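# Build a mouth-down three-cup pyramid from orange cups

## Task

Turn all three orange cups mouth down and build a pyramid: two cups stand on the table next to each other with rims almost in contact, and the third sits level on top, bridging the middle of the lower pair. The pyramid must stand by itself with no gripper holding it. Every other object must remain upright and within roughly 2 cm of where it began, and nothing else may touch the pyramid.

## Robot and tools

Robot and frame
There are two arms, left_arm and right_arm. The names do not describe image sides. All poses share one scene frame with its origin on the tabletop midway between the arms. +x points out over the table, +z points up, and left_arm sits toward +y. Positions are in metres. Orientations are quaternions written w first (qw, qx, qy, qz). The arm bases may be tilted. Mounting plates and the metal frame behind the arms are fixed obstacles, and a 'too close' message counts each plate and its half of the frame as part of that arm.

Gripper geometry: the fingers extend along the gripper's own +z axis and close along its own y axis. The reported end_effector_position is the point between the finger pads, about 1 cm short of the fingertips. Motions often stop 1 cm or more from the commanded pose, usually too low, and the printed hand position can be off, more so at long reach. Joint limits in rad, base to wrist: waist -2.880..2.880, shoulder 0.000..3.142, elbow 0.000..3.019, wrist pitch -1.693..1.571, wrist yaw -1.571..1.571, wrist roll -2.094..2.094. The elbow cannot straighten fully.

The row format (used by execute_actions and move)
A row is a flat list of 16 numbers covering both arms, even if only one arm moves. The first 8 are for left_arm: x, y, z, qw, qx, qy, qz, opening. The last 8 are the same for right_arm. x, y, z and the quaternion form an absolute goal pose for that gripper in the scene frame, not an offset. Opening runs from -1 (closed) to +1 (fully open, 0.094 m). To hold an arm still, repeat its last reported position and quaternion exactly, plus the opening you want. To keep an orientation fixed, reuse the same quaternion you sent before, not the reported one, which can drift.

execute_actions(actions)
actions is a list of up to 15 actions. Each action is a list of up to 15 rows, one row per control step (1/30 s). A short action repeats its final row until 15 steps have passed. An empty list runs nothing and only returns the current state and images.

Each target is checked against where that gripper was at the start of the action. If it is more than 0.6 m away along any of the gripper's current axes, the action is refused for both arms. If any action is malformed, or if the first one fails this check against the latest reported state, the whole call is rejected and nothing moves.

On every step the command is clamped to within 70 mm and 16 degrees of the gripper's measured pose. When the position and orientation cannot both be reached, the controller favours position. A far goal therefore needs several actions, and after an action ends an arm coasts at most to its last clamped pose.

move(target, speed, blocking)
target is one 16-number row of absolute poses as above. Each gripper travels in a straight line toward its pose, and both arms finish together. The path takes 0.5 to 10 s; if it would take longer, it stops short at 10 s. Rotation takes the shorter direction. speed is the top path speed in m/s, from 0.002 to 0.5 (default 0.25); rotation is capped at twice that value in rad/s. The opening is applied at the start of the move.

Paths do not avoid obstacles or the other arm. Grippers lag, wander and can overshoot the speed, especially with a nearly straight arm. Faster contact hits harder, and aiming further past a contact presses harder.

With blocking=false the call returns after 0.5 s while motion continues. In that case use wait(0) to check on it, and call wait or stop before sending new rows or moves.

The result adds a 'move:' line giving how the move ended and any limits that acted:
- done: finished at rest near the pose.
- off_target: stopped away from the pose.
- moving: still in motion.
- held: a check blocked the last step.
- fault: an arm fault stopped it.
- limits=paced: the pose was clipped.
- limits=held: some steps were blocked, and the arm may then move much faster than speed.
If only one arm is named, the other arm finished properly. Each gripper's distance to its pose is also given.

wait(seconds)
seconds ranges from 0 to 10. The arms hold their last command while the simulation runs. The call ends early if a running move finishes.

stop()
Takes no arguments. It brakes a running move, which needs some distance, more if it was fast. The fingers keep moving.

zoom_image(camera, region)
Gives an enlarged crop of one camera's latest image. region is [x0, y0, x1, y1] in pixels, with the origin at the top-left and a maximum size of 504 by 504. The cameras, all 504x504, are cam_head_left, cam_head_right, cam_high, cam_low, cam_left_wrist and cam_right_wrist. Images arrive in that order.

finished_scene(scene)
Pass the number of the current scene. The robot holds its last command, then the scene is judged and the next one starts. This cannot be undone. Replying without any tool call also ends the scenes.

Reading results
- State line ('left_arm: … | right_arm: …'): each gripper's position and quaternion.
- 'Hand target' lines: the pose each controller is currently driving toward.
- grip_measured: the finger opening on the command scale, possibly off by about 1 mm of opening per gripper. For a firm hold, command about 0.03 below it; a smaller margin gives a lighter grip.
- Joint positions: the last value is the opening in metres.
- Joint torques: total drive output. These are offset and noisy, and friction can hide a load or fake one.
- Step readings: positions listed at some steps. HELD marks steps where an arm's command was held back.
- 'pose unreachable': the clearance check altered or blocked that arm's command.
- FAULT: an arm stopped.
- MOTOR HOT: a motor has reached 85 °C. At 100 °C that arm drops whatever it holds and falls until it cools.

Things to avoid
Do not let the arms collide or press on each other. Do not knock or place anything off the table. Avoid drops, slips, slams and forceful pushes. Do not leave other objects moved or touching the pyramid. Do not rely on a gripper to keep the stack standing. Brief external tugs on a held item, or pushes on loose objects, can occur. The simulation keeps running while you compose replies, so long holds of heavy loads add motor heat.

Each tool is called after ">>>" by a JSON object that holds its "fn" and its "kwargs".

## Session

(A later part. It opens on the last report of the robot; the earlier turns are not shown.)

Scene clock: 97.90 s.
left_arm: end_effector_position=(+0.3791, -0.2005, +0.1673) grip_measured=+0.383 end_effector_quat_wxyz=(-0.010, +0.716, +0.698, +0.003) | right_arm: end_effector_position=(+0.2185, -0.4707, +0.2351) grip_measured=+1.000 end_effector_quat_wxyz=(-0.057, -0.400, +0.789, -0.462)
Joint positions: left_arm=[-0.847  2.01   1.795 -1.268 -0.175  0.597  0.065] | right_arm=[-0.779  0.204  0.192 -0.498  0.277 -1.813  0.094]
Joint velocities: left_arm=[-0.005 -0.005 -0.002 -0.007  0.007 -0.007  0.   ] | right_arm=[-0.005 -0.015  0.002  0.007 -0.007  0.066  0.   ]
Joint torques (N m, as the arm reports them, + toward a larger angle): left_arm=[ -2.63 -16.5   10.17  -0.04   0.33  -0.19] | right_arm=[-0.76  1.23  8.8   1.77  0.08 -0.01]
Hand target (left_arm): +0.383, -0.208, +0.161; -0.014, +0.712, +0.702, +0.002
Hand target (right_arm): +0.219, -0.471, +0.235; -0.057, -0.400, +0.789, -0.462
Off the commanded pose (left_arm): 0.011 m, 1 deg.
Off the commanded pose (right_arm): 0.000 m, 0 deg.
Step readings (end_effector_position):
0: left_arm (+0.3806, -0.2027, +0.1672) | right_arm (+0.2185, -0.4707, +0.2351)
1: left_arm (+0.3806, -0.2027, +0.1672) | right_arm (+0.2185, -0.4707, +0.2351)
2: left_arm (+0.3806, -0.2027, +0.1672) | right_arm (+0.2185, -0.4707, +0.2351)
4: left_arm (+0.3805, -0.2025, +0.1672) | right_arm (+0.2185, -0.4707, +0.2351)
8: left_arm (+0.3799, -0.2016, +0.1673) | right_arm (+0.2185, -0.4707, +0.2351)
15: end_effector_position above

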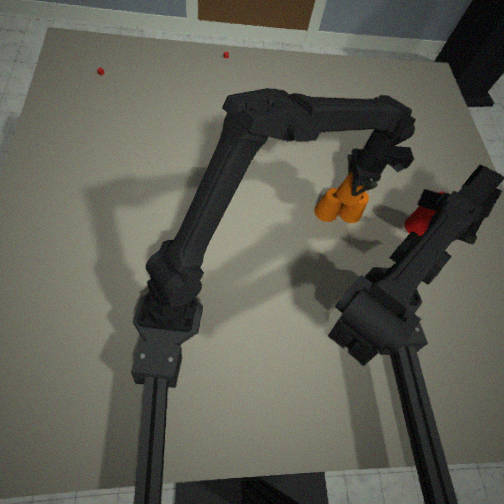

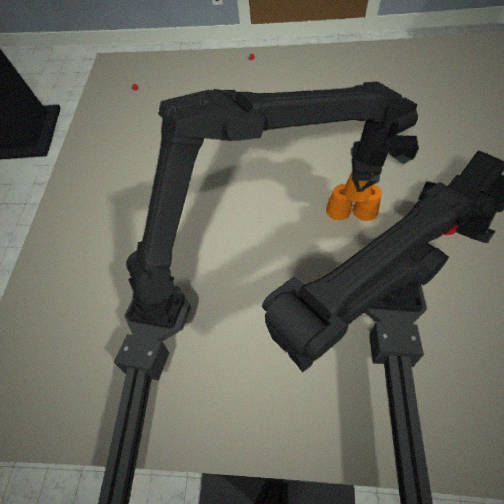

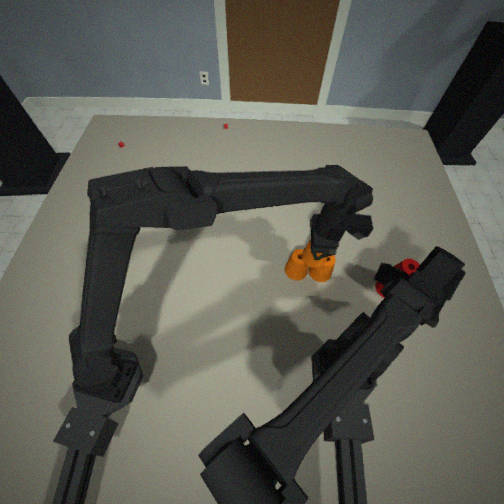

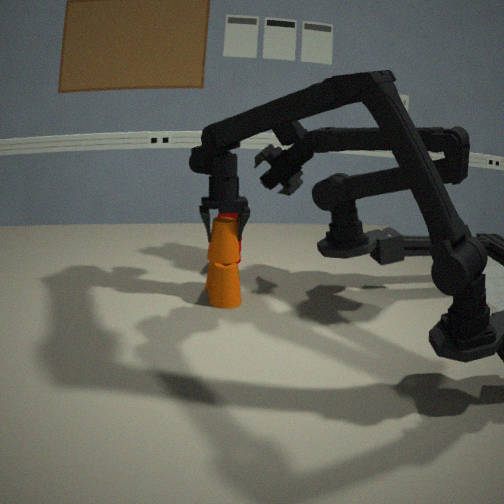

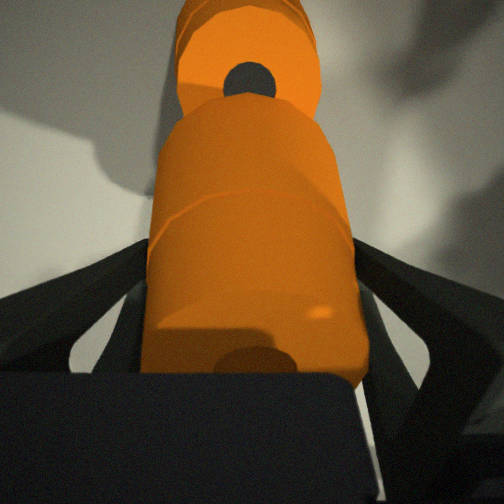

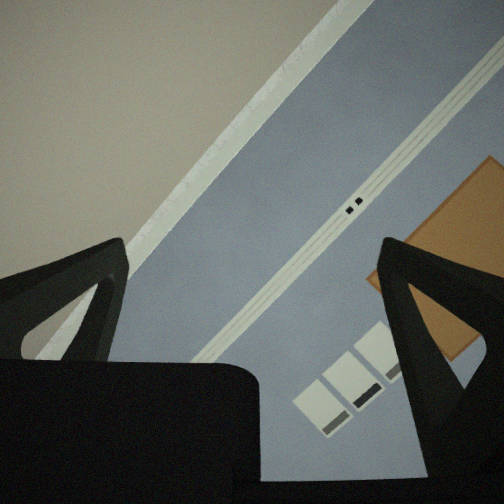

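>>> {"fn": "execute_actions", "kwargs": {"actions": [[[0.3841,-0.2083,0.1659,-0.0104,0.712,0.702,0.0019,0.355,0.2185,-0.4707,0.2351,-0.057,-0.400,0.789,-0.462,1],[0.3852,-0.2083,0.1708,-0.0064,0.712,0.702,0.0014,0.355,0.2185,-0.4707,0.2351,-0.057,-0.400,0.789,-0.462,1],[0.3862,-0.2083,0.1756,-0.0024,0.712,0.702,0.0008,0.355,0.2185,-0.4707,0.2351,-0.057,-0.400,0.789,-0.462,1],[0.3870,-0.2083,0.1793,0.0006,0.712,0.702,0.0004,0.355,0.2185,-0.4707,0.2351,-0.057,-0.400,0.789,-0.462,1],[0.3870,-0.2083,0.1793,0.0006,0.712,0.702,0.0004,0.355,0.2185,-0.4707,0.2351,-0.057,-0.400,0.789,-0.462,1],[0.3868,-0.2080,0.1793,-0.0001,0.712,0.702,0.0005,0.355,0.2185,-0.4707,0.2351,-0.057,-0.400,0.789,-0.462,1],[0.3866,-0.2078,0.1793,-0.0008,0.712,0.702,0.0006,0.355,0.2185,-0.4707,0.2351,-0.057,-0.400,0.789,-0.462,1],[0.3865,-0.2075,0.1793,-0.0015,0.712,0.702,0.0007,0.355,0.2185,-0.4707,0.2351,-0.057,-0.400,0.789,-0.462,1],[0.3863,-0.2072,0.1793,-0.0022,0.712,0.702,0.0008,0.355,0.2185,-0.4707,0.2351,-0.057,-0.400,0.789,-0.462,1],[0.3861,-0.2070,0.1793,-0.0029,0.712,0.702,0.0009,0.355,0.2185,-0.4707,0.2351,-0.057,-0.400,0.789,-0.462,1],[0.3859,-0.2067,0.1793,-0.0036,0.712,0.702,0.001,0.355,0.2185,-0.4707,0.2351,-0.057,-0.400,0.789,-0.462,1]]]}}

>>> {"fn": "zoom_image", "kwargs": {"camera": "cam_head_right", "region": [342, 196, 366, 220]}}

>>> {"fn": "zoom_image", "kwargs": {"camera": "cam_left_wrist", "region": [160, 0, 360, 160]}}

Scene clock: 102.67 s.
left_arm: end_effector_position=(+0.3781, -0.1989, +0.1673) grip_measured=+0.383 end_effector_quat_wxyz=(-0.014, +0.716, +0.698, +0.004) | right_arm: end_effector_position=(+0.2185, -0.4707, +0.2351) grip_measured=+1.000 end_effector_quat_wxyz=(-0.057, -0.400, +0.789, -0.462)
Joint positions: left_arm=[-0.847  2.01   1.795 -1.276 -0.175  0.596  0.065] | right_arm=[-0.779  0.204  0.192 -0.498  0.277 -1.813  0.094]
Joint velocities: left_arm=[-0.015  0.005 -0.022  0.007 -0.007  0.022 -0.   ] | right_arm=[-0.005  0.005 -0.002 -0.002  0.022 -0.007  0.   ]
Joint torques (N m, as the arm reports them, + toward a larger angle): left_arm=[ -3.43 -18.11   9.96  -0.29   0.29  -0.2 ] | right_arm=[-0.68  1.18  8.84  1.83  0.08 -0.02]
Hand target (left_arm): +0.385, -0.206, +0.180; -0.003, +0.712, +0.702, +0.001
Hand target (right_arm): +0.219, -0.471, +0.235; -0.057, -0.400, +0.789, -0.462
Off the commanded pose (left_arm): 0.016 m, 1 deg.
Off the commanded pose (right_arm): 0.000 m, 0 deg.
Step readings (end_effector_position):
0: left_arm (+0.3791, -0.2005, +0.1673) | right_arm (+0.2185, -0.4707, +0.2351)
1: left_arm (+0.3791, -0.2005, +0.1673) | right_arm (+0.2185, -0.4707, +0.2351)
2: left_arm (+0.3791, -0.2005, +0.1673) | right_arm (+0.2185, -0.4707, +0.2351)
4: left_arm (+0.3791, -0.2005, +0.1673) | right_arm (+0.2185, -0.4707, +0.2351)
8: left_arm (+0.3790, -0.2002, +0.1673) | right_arm (+0.2185, -0.4707, +0.2351)
15: end_effector_position above

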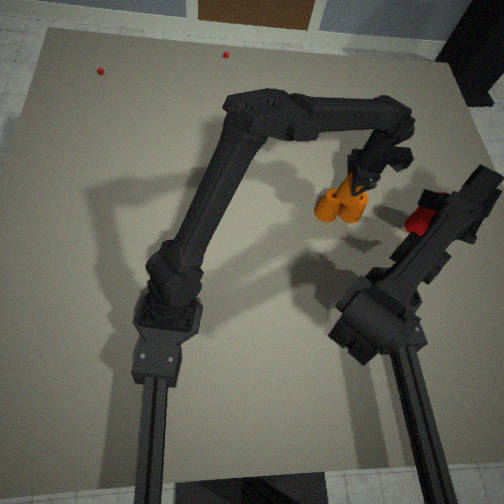

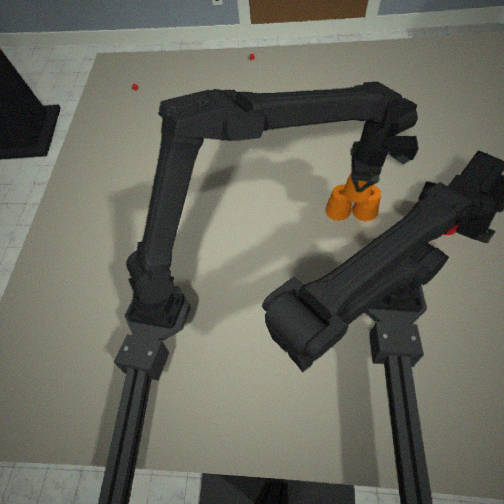

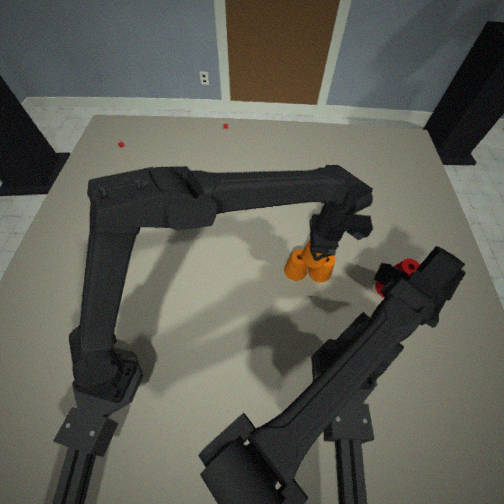

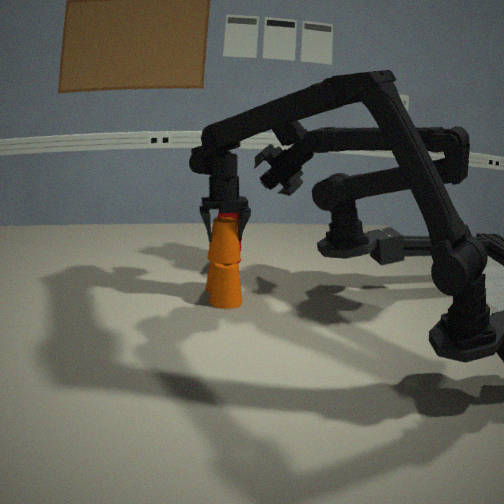

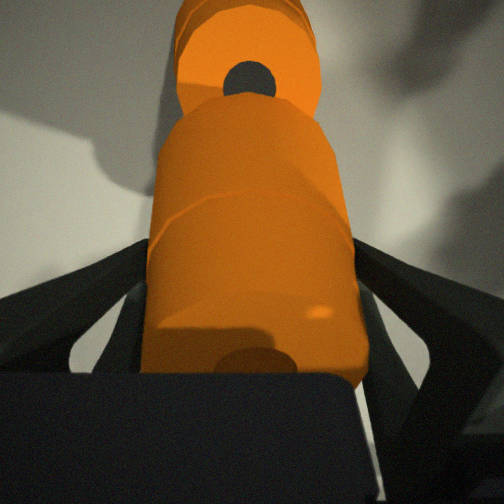

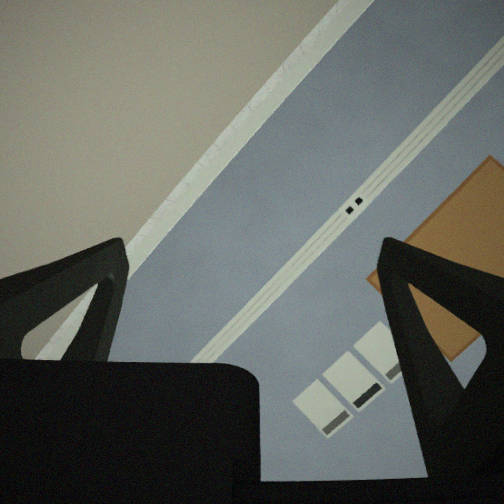

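Region (342, 196, 366, 220) of cam_head_right's 504x504 image, scaled by 21.000, with more detail than that image has.

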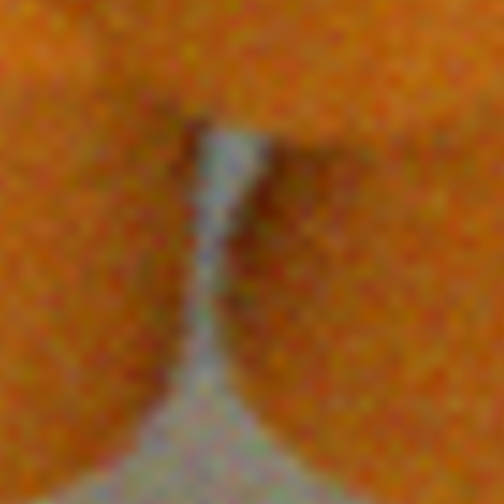

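Region (160, 0, 360, 160) of cam_left_wrist's 504x504 image, scaled by 2.520, with more detail than that image has; it fills the top 403 rows of this view, and the rest is white.

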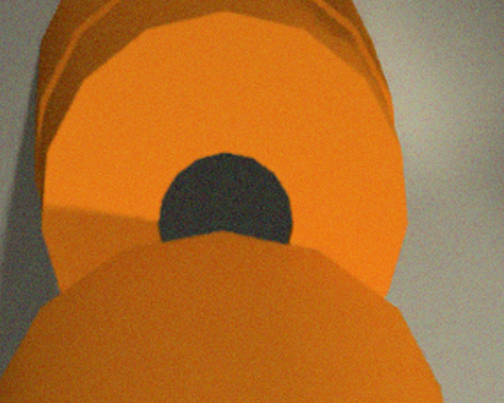

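>>> {"fn": "execute_actions", "kwargs": {"actions": [[[0.3885,-0.2092,0.1830,0.0014,0.712,0.702,0.0003,0.355,0.2185,-0.4707,0.2351,-0.057,-0.400,0.789,-0.462,1],[0.3910,-0.2117,0.1867,0.0064,0.712,0.702,-0.0004,0.355,0.2185,-0.4707,0.2351,-0.057,-0.400,0.789,-0.462,1],[0.3930,-0.2138,0.1897,0.0104,0.712,0.702,-0.001,0.355,0.2185,-0.4707,0.2351,-0.057,-0.400,0.789,-0.462,1],[0.3945,-0.2166,0.1930,0.0149,0.712,0.702,-0.0016,0.355,0.2185,-0.4707,0.2351,-0.057,-0.400,0.789,-0.462,1],[0.3953,-0.2199,0.1946,0.0174,0.712,0.702,-0.0019,0.355,0.2185,-0.4707,0.2351,-0.057,-0.400,0.789,-0.462,1],[0.3955,-0.2241,0.1957,0.0193,0.712,0.702,-0.0022,0.355,0.2185,-0.4707,0.2351,-0.057,-0.400,0.789,-0.462,1],[0.3952,-0.2288,0.1960,0.0207,0.712,0.702,-0.0024,0.355,0.2185,-0.4707,0.2351,-0.057,-0.400,0.789,-0.462,1],[0.3948,-0.2333,0.1956,0.0217,0.712,0.702,-0.0026,0.355,0.2185,-0.4707,0.2351,-0.057,-0.400,0.789,-0.462,1],[0.3944,-0.2375,0.1949,0.0221,0.712,0.702,-0.0027,0.355,0.2185,-0.4707,0.2351,-0.057,-0.400,0.789,-0.462,1],[0.3938,-0.2412,0.1940,0.0221,0.712,0.702,-0.0027,0.355,0.2185,-0.4707,0.2351,-0.057,-0.400,0.789,-0.462,1],[0.3934,-0.2440,0.1930,0.0215,0.712,0.702,-0.0027,0.355,0.2185,-0.4707,0.2351,-0.057,-0.400,0.789,-0.462,1],[0.3933,-0.2460,0.1926,0.0215,0.712,0.702,-0.0027,0.355,0.2185,-0.4707,0.2351,-0.057,-0.400,0.789,-0.462,1],[0.3934,-0.2474,0.1920,0.0212,0.712,0.702,-0.0027,0.355,0.2185,-0.4707,0.2351,-0.057,-0.400,0.789,-0.462,1],[0.3934,-0.2482,0.1916,0.0212,0.712,0.702,-0.0027,0.355,0.2185,-0.4707,0.2351,-0.057,-0.400,0.789,-0.462,1]]]}}

Scene clock: 111.30 s.
left_arm: end_effector_position=(+0.3925, -0.2275, +0.1906) grip_measured=+0.383 end_effector_quat_wxyz=(+0.016, +0.712, +0.702, -0.003) | right_arm: end_effector_position=(+0.2185, -0.4707, +0.2351) grip_measured=+1.000 end_effector_quat_wxyz=(-0.057, -0.400, +0.789, -0.462)
Joint positions: left_arm=[-0.858  2.039  1.906 -1.298 -0.176  0.583  0.065] | right_arm=[-0.779  0.204  0.192 -0.498  0.277 -1.813  0.094]
Joint velocities: left_arm=[-0.083  0.112  0.222 -0.066  0.081 -0.051 -0.001] | right_arm=[-0.015 -0.015  0.017  0.002 -0.066  0.007  0.   ]
Joint torques (N m, as the arm reports them, + toward a larger angle): left_arm=[ -3.11 -16.84  11.03  -0.03   0.18  -0.17] | right_arm=[-0.68  1.38  8.8   1.82  0.09 -0.01]
Hand target (left_arm): +0.392, -0.246, +0.193; +0.022, +0.712, +0.702, -0.004
Hand target (right_arm): +0.219, -0.471, +0.235; -0.057, -0.400, +0.789, -0.462
Off the commanded pose (left_arm): 0.021 m, 1 deg.
Off the commanded pose (right_arm): 0.000 m, 0 deg.
Step readings (end_effector_position):
0: left_arm (+0.3781, -0.1988, +0.1673) | right_arm (+0.2185, -0.4707, +0.2351)
1: left_arm (+0.3781, -0.1988, +0.1673) | right_arm (+0.2185, -0.4707, +0.2351)
2: left_arm (+0.3782, -0.1989, +0.1675) | right_arm (+0.2185, -0.4707, +0.2351)
4: left_arm (+0.3786, -0.1994, +0.1683) | right_arm (+0.2185, -0.4707, +0.2351)
8: left_arm (+0.3817, -0.2028, +0.1738) | right_arm (+0.2185, -0.4707, +0.2351)
15: end_effector_position above

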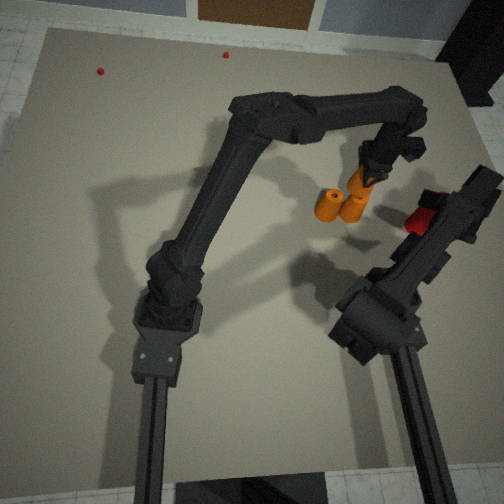

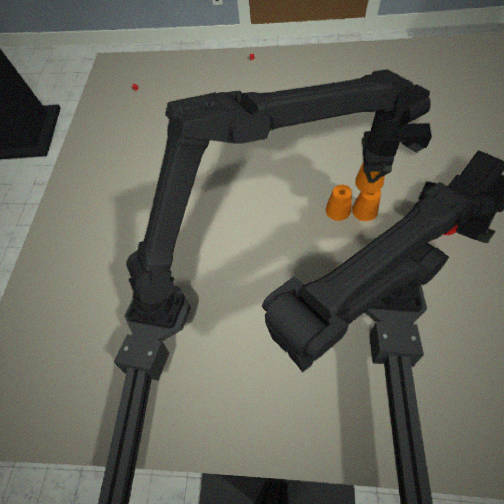

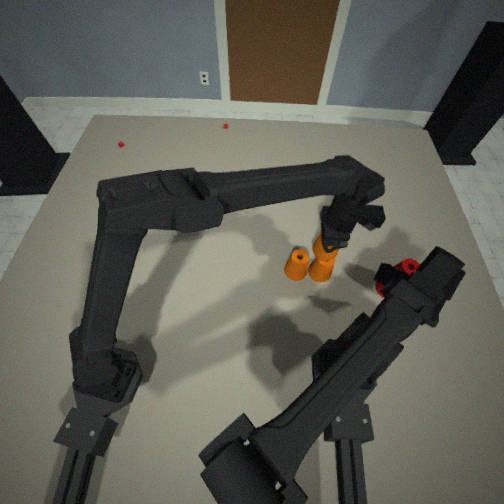

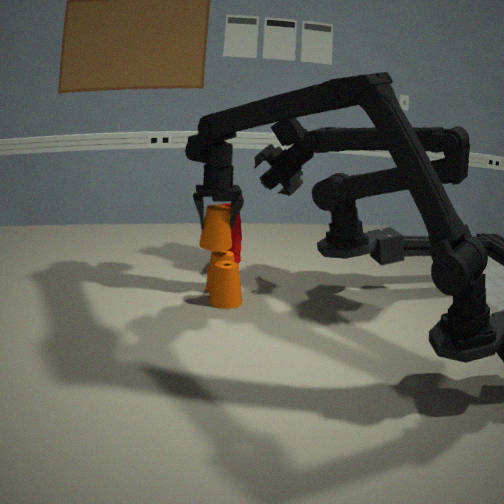

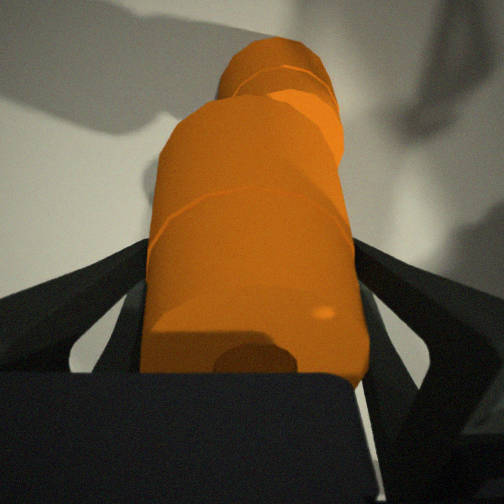

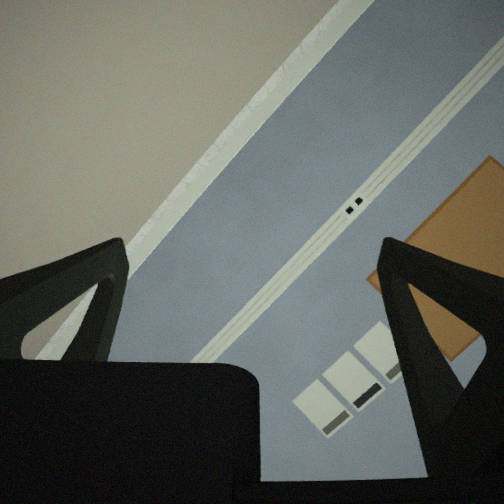

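>>> {"fn": "execute_actions", "kwargs": {"actions": []}}

Scene clock: 112.73 s.
left_arm: end_effector_position=(+0.3861, -0.2319, +0.1827) grip_measured=+0.383 end_effector_quat_wxyz=(+0.008, +0.715, +0.699, -0.001) | right_arm: end_effector_position=(+0.2185, -0.4707, +0.2351) grip_measured=+1.000 end_effector_quat_wxyz=(-0.057, -0.400, +0.789, -0.462)
Joint positions: left_arm=[-0.868  2.058  1.914 -1.305 -0.176  0.578  0.065] | right_arm=[-0.779  0.204  0.192 -0.498  0.277 -1.813  0.094]
Joint velocities: left_arm=[-0.005  0.005  0.002  0.017 -0.007 -0.022 -0.   ] | right_arm=[-0.005  0.005  0.007  0.007 -0.037 -0.066  0.   ]
Joint torques (N m, as the arm reports them, + toward a larger angle): left_arm=[ -4.34 -17.51  11.32   0.09   0.16  -0.16] | right_arm=[-0.66  1.22  8.83  1.83  0.08 -0.01]
Hand target (left_arm): +0.392, -0.246, +0.193; +0.022, +0.712, +0.702, -0.004
Hand target (right_arm): +0.219, -0.471, +0.235; -0.057, -0.400, +0.789, -0.462
Off the commanded pose (left_arm): 0.020 m, 2 deg.
Off the commanded pose (right_arm): 0.000 m, 0 deg.

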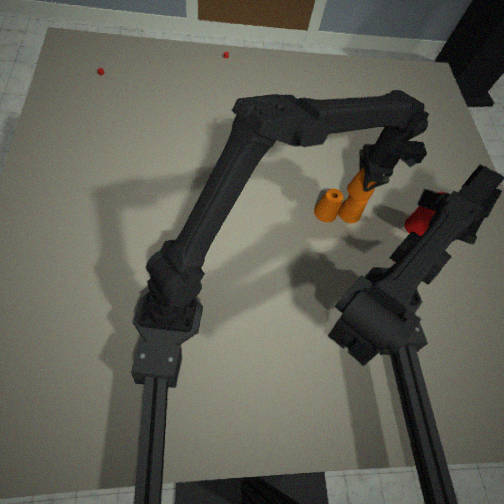

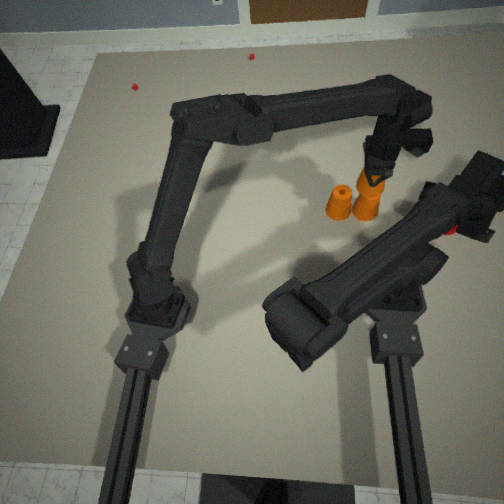

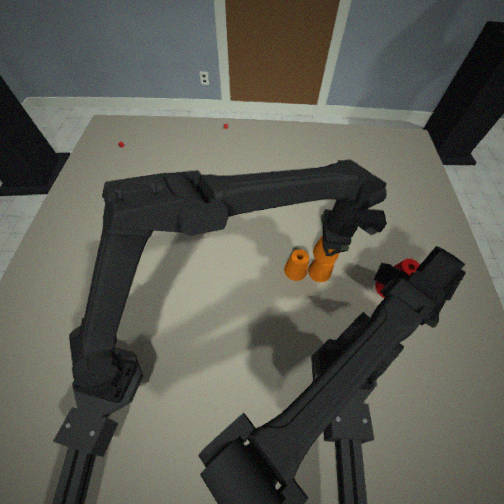

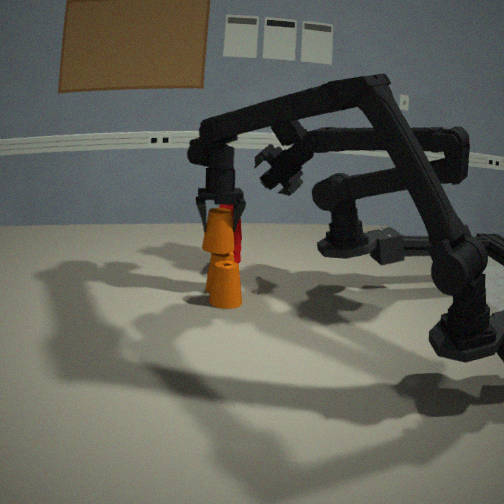

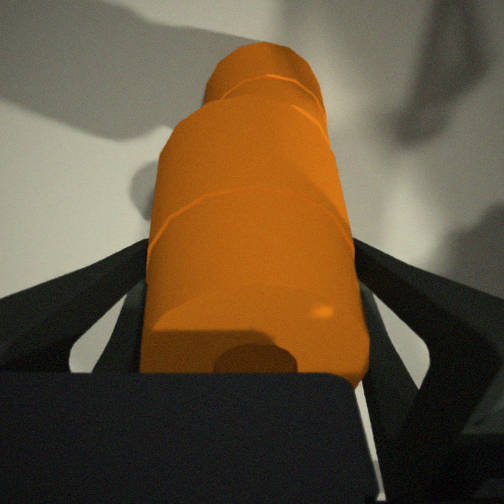

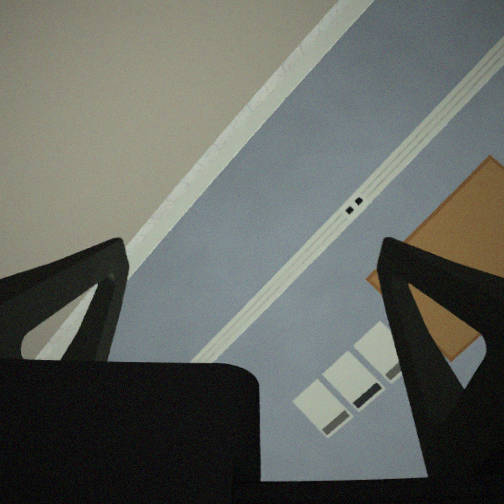

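>>> {"fn": "zoom_image", "kwargs": {"camera": "cam_head_right", "region": [318, 166, 390, 230]}}

>>> {"fn": "zoom_image", "kwargs": {"camera": "cam_head_left", "region": [306, 166, 382, 232]}}

>>> {"fn": "zoom_image", "kwargs": {"camera": "cam_low", "region": [180, 190, 270, 320]}}

Region (318, 166, 390, 230) of cam_head_right's 504x504 image, scaled by 7.000, with more detail than that image has.

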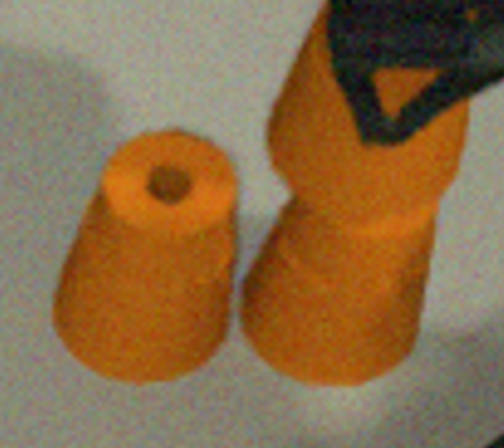

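Region (306, 166, 382, 232) of cam_head_left's 504x504 image, scaled by 6.632, with more detail than that image has; it fills the top 438 rows of this view, and the rest is white.

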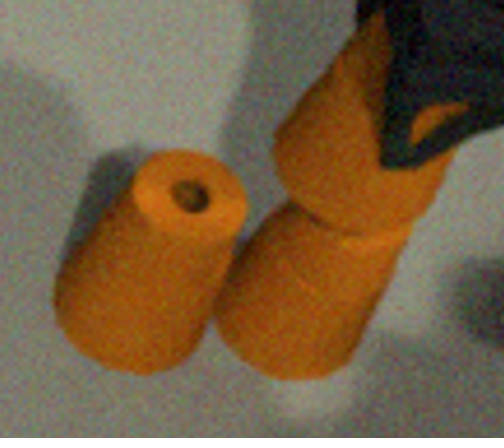

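Region (180, 190, 270, 320) of cam_low's 504x504 image, scaled by 3.877, with more detail than that image has; it fills the left 349 columns of this view, and the rest is white.

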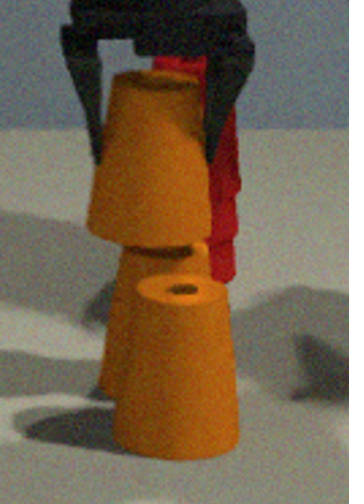

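>>> {"fn": "execute_actions", "kwargs": {"actions": [[[0.3909,-0.2472,0.1883,0.0173,0.712,0.702,-0.0022,0.355,0.2185,-0.4707,0.2351,-0.057,-0.400,0.789,-0.462,1],[0.3883,-0.2461,0.1845,0.0129,0.712,0.702,-0.0015,0.355,0.2185,-0.4707,0.2351,-0.057,-0.400,0.789,-0.462,1],[0.3856,-0.2451,0.1801,0.0081,0.712,0.702,-0.0009,0.355,0.2185,-0.4707,0.2351,-0.057,-0.400,0.789,-0.462,1],[0.3828,-0.2440,0.1756,0.0032,0.712,0.702,-0.0002,0.355,0.2185,-0.4707,0.2351,-0.057,-0.400,0.789,-0.462,1],[0.3822,-0.2440,0.1731,0.0011,0.712,0.702,0.0001,0.355,0.2185,-0.4707,0.2351,-0.057,-0.400,0.789,-0.462,1],[0.3817,-0.2440,0.1706,-0.0009,0.712,0.702,0.0004,0.355,0.2185,-0.4707,0.2351,-0.057,-0.400,0.789,-0.462,1],[0.3812,-0.2440,0.1681,-0.0030,0.712,0.702,0.0006,0.355,0.2185,-0.4707,0.2351,-0.057,-0.400,0.789,-0.462,1],[0.3806,-0.2440,0.1656,-0.0050,0.712,0.702,0.0009,0.355,0.2185,-0.4707,0.2351,-0.057,-0.400,0.789,-0.462,1],[0.3801,-0.2440,0.1631,-0.0071,0.712,0.702,0.0012,0.355,0.2185,-0.4707,0.2351,-0.057,-0.400,0.789,-0.462,1],[0.3796,-0.2440,0.1608,-0.0089,0.712,0.702,0.0014,0.355,0.2185,-0.4707,0.2351,-0.057,-0.400,0.789,-0.462,1],[0.3792,-0.2440,0.1588,-0.0106,0.712,0.702,0.0016,0.355,0.2185,-0.4707,0.2351,-0.057,-0.400,0.789,-0.462,1],[0.3789,-0.2440,0.1573,-0.0118,0.712,0.702,0.0018,0.355,0.2185,-0.4707,0.2351,-0.057,-0.400,0.789,-0.462,1]]]}}

Scene clock: 127.23 s.
left_arm: end_effector_position=(+0.3794, -0.2312, +0.1668) grip_measured=+0.383 end_effector_quat_wxyz=(-0.011, +0.714, +0.700, +0.001) | right_arm: end_effector_position=(+0.2185, -0.4707, +0.2351) grip_measured=+1.000 end_effector_quat_wxyz=(-0.057, -0.400, +0.789, -0.462)
Joint positions: left_arm=[-0.87   2.086  1.918 -1.319 -0.172  0.566  0.065] | right_arm=[-0.779  0.204  0.192 -0.498  0.277 -1.813  0.094]
Joint velocities: left_arm=[-0.015 -0.005 -0.017 -0.002 -0.037 -0.037 -0.   ] | right_arm=[-0.005 -0.015  0.022 -0.022  0.007  0.007  0.   ]
Joint torques (N m, as the arm reports them, + toward a larger angle): left_arm=[ -3.9  -17.44  10.49   0.28   0.11  -0.18] | right_arm=[-0.61  1.26  8.83  1.8   0.08 -0.01]
Hand target (left_arm): +0.379, -0.244, +0.157; -0.011, +0.712, +0.702, +0.002
Hand target (right_arm): +0.219, -0.471, +0.235; -0.057, -0.400, +0.789, -0.462
Off the commanded pose (left_arm): 0.016 m, 0 deg.
Off the commanded pose (right_arm): 0.000 m, 0 deg.
Step readings (end_effector_position):
0: left_arm (+0.3861, -0.2319, +0.1827) | right_arm (+0.2185, -0.4707, +0.2351)
1: left_arm (+0.3860, -0.2318, +0.1824) | right_arm (+0.2185, -0.4707, +0.2351)
2: left_arm (+0.3858, -0.2316, +0.1822) | right_arm (+0.2185, -0.4707, +0.2351)
4: left_arm (+0.3853, -0.2311, +0.1810) | right_arm (+0.2185, -0.4707, +0.2351)
8: left_arm (+0.3834, -0.2307, +0.1733) | right_arm (+0.2185, -0.4707, +0.2351)
15: end_effector_position above

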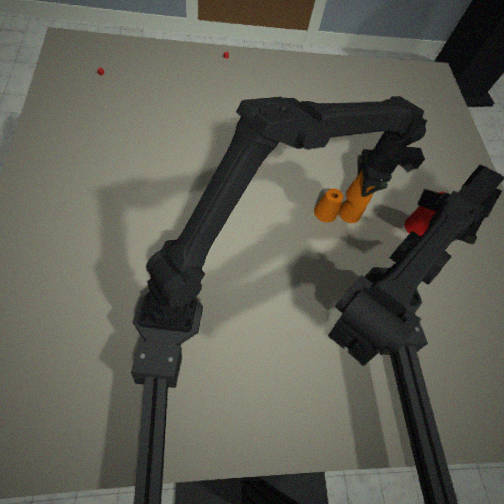

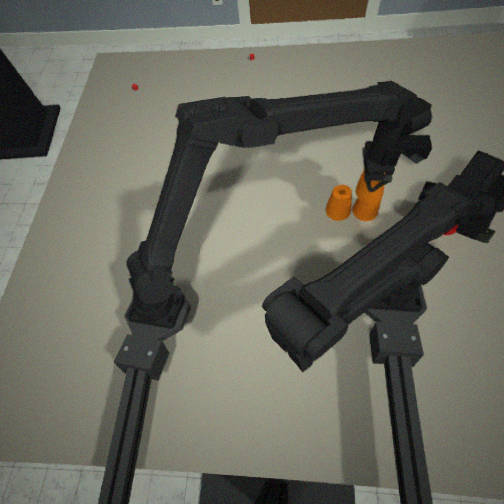

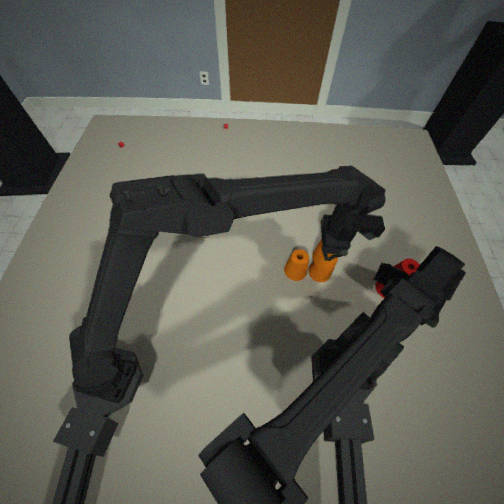

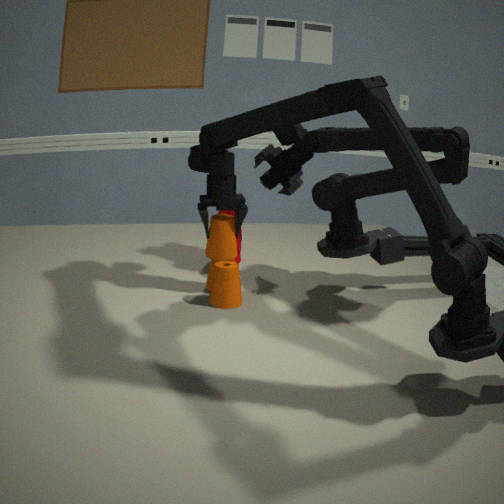

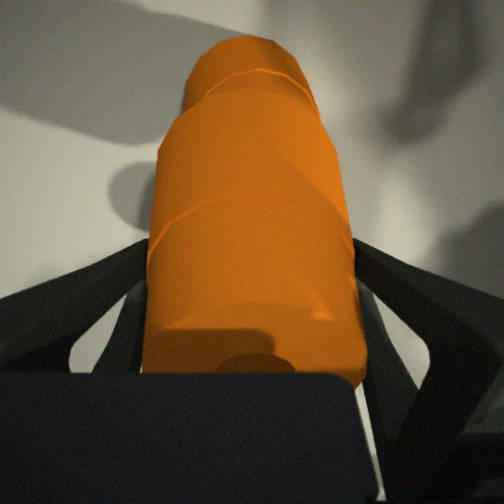

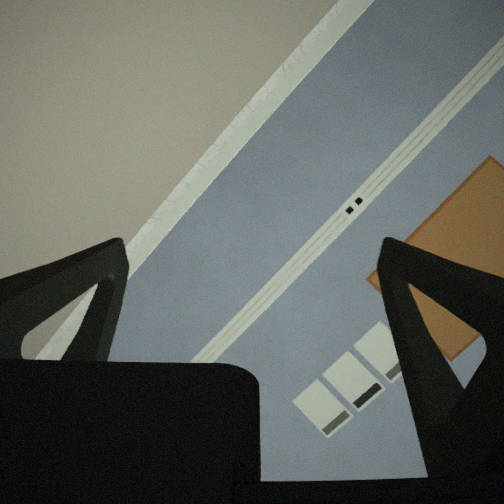

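>>> {"fn": "execute_actions", "kwargs": {"actions": []}}

>>> {"fn": "zoom_image", "kwargs": {"camera": "cam_head_right", "region": [318, 166, 390, 230]}}

>>> {"fn": "zoom_image", "kwargs": {"camera": "cam_low", "region": [180, 190, 270, 320]}}

Scene clock: 127.97 s.
left_arm: end_effector_position=(+0.3794, -0.2312, +0.1668) grip_measured=+0.383 end_effector_quat_wxyz=(-0.011, +0.713, +0.701, +0.001) | right_arm: end_effector_position=(+0.2185, -0.4707, +0.2351) grip_measured=+1.000 end_effector_quat_wxyz=(-0.057, -0.400, +0.789, -0.462)
Joint positions: left_arm=[-0.87   2.086  1.918 -1.319 -0.172  0.565  0.065] | right_arm=[-0.779  0.204  0.192 -0.498  0.277 -1.813  0.094]
Joint velocities: left_arm=[-0.015 -0.015  0.002 -0.012 -0.037 -0.022  0.   ] | right_arm=[-0.005 -0.005  0.012 -0.002 -0.11  -0.066  0.   ]
Joint torques (N m, as the arm reports them, + toward a larger angle): left_arm=[ -4.12 -16.77  10.39   0.14   0.07  -0.2 ] | right_arm=[-0.7   1.2   8.81  1.78  0.08 -0.02]
Hand target (left_arm): +0.379, -0.244, +0.157; -0.011, +0.712, +0.702, +0.002
Hand target (right_arm): +0.219, -0.471, +0.235; -0.057, -0.400, +0.789, -0.462
Off the commanded pose (left_arm): 0.016 m, 0 deg.
Off the commanded pose (right_arm): 0.000 m, 0 deg.

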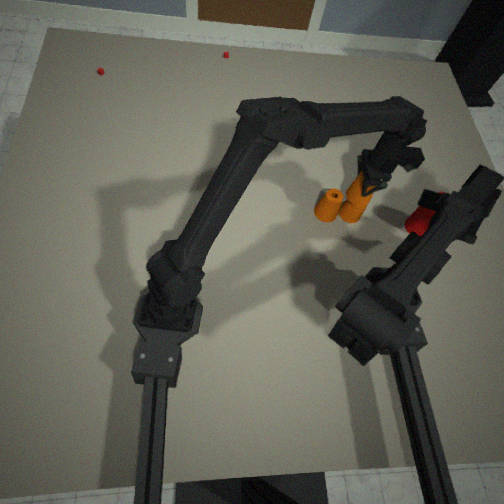

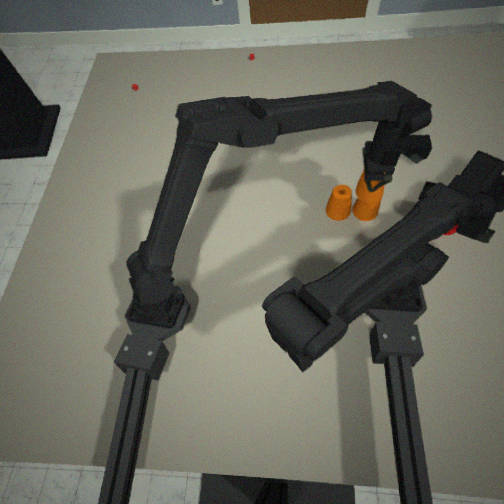

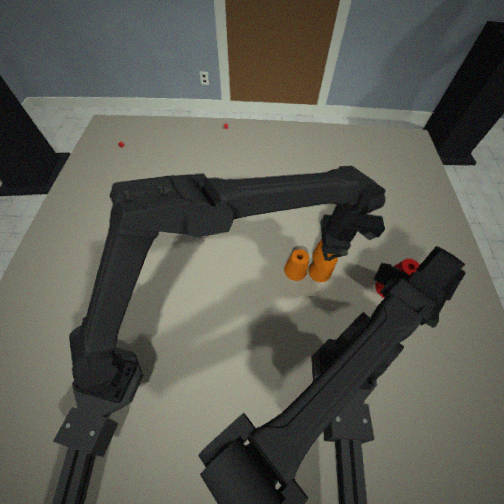

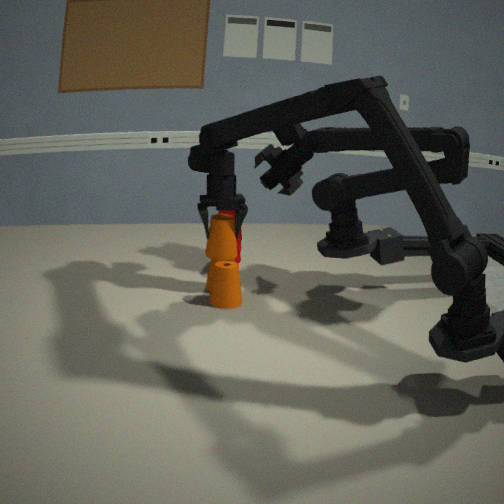

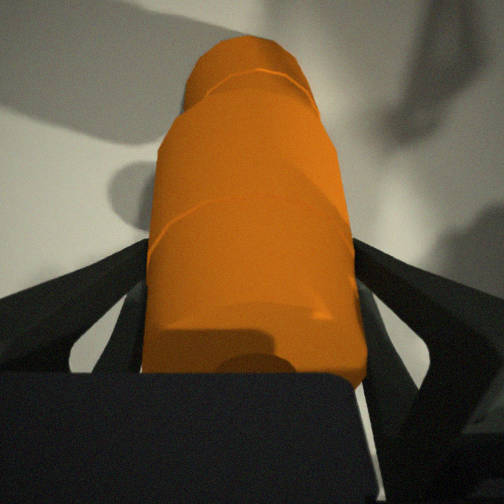

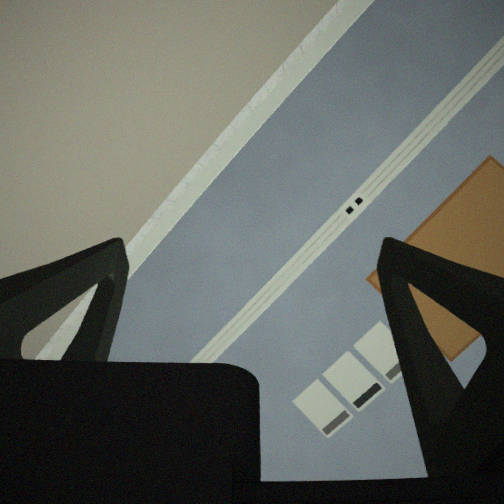

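Region (318, 166, 390, 230) of cam_head_right's 504x504 image, scaled by 7.000, with more detail than that image has.

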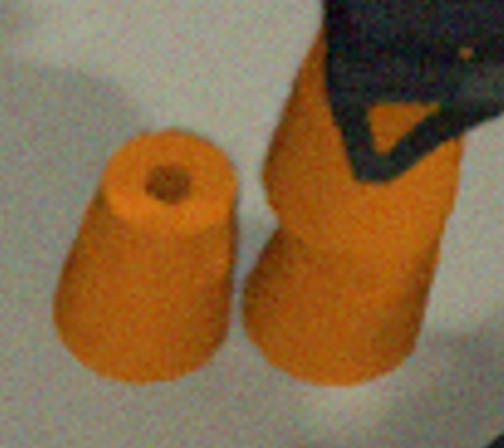

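Region (180, 190, 270, 320) of cam_low's 504x504 image, scaled by 3.877, with more detail than that image has; it fills the left 349 columns of this view, and the rest is white.

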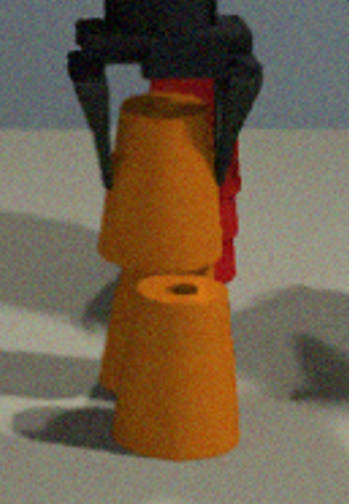

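>>> {"fn": "zoom_image", "kwargs": {"camera": "cam_head_right", "region": [342, 196, 366, 220]}}

>>> {"fn": "zoom_image", "kwargs": {"camera": "cam_left_wrist", "region": [140, 20, 360, 200]}}

>>> {"fn": "zoom_image", "kwargs": {"camera": "cam_high", "region": [276, 232, 348, 292]}}

Region (342, 196, 366, 220) of cam_head_right's 504x504 image, scaled by 21.000, with more detail than that image has.

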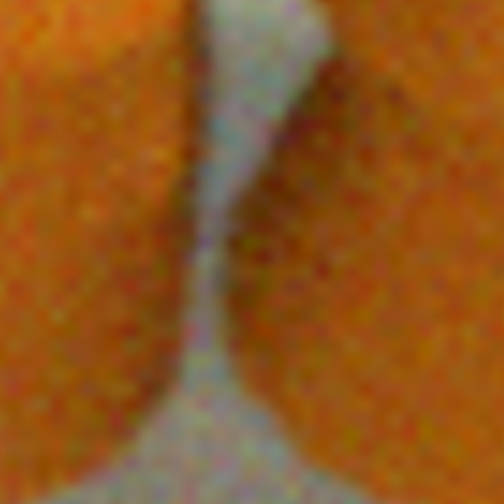

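Region (140, 20, 360, 200) of cam_left_wrist's 504x504 image, scaled by 2.291, with more detail than that image has; it fills the top 412 rows of this view, and the rest is white.

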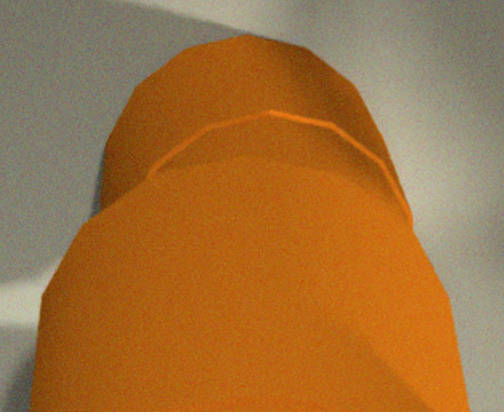

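Region (276, 232, 348, 292) of cam_high's 504x504 image, scaled by 7.000, with more detail than that image has.

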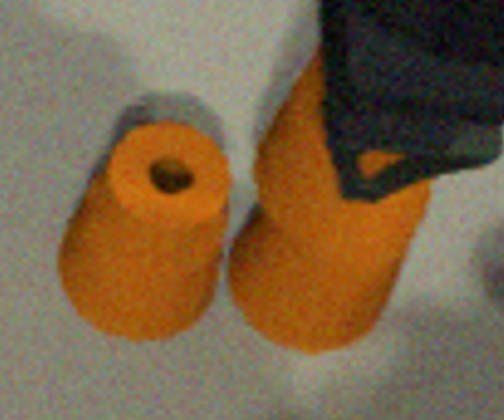

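>>> {"fn": "zoom_image", "kwargs": {"camera": "cam_low", "region": [196, 246, 246, 312]}}

>>> {"fn": "zoom_image", "kwargs": {"camera": "cam_head_left", "region": [306, 166, 382, 232]}}

Region (196, 246, 246, 312) of cam_low's 504x504 image, scaled by 7.636, with more detail than that image has; it fills the left 382 columns of this view, and the rest is white.

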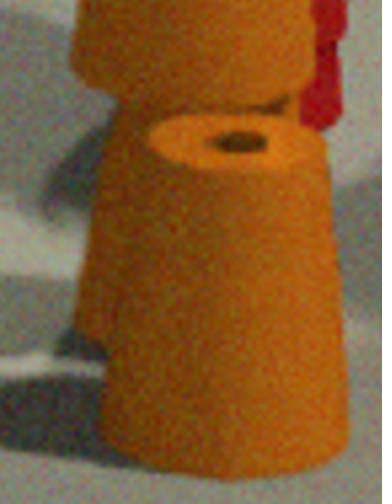

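Region (306, 166, 382, 232) of cam_head_left's 504x504 image, scaled by 6.632, with more detail than that image has; it fills the top 438 rows of this view, and the rest is white.

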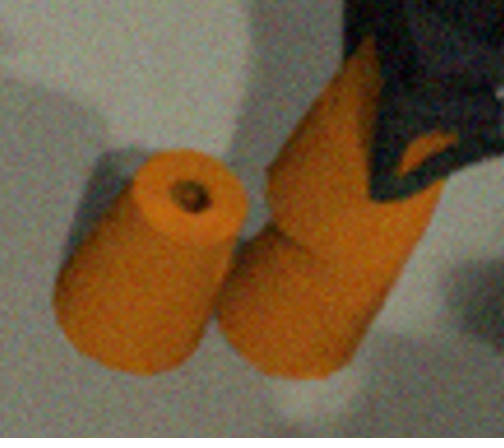

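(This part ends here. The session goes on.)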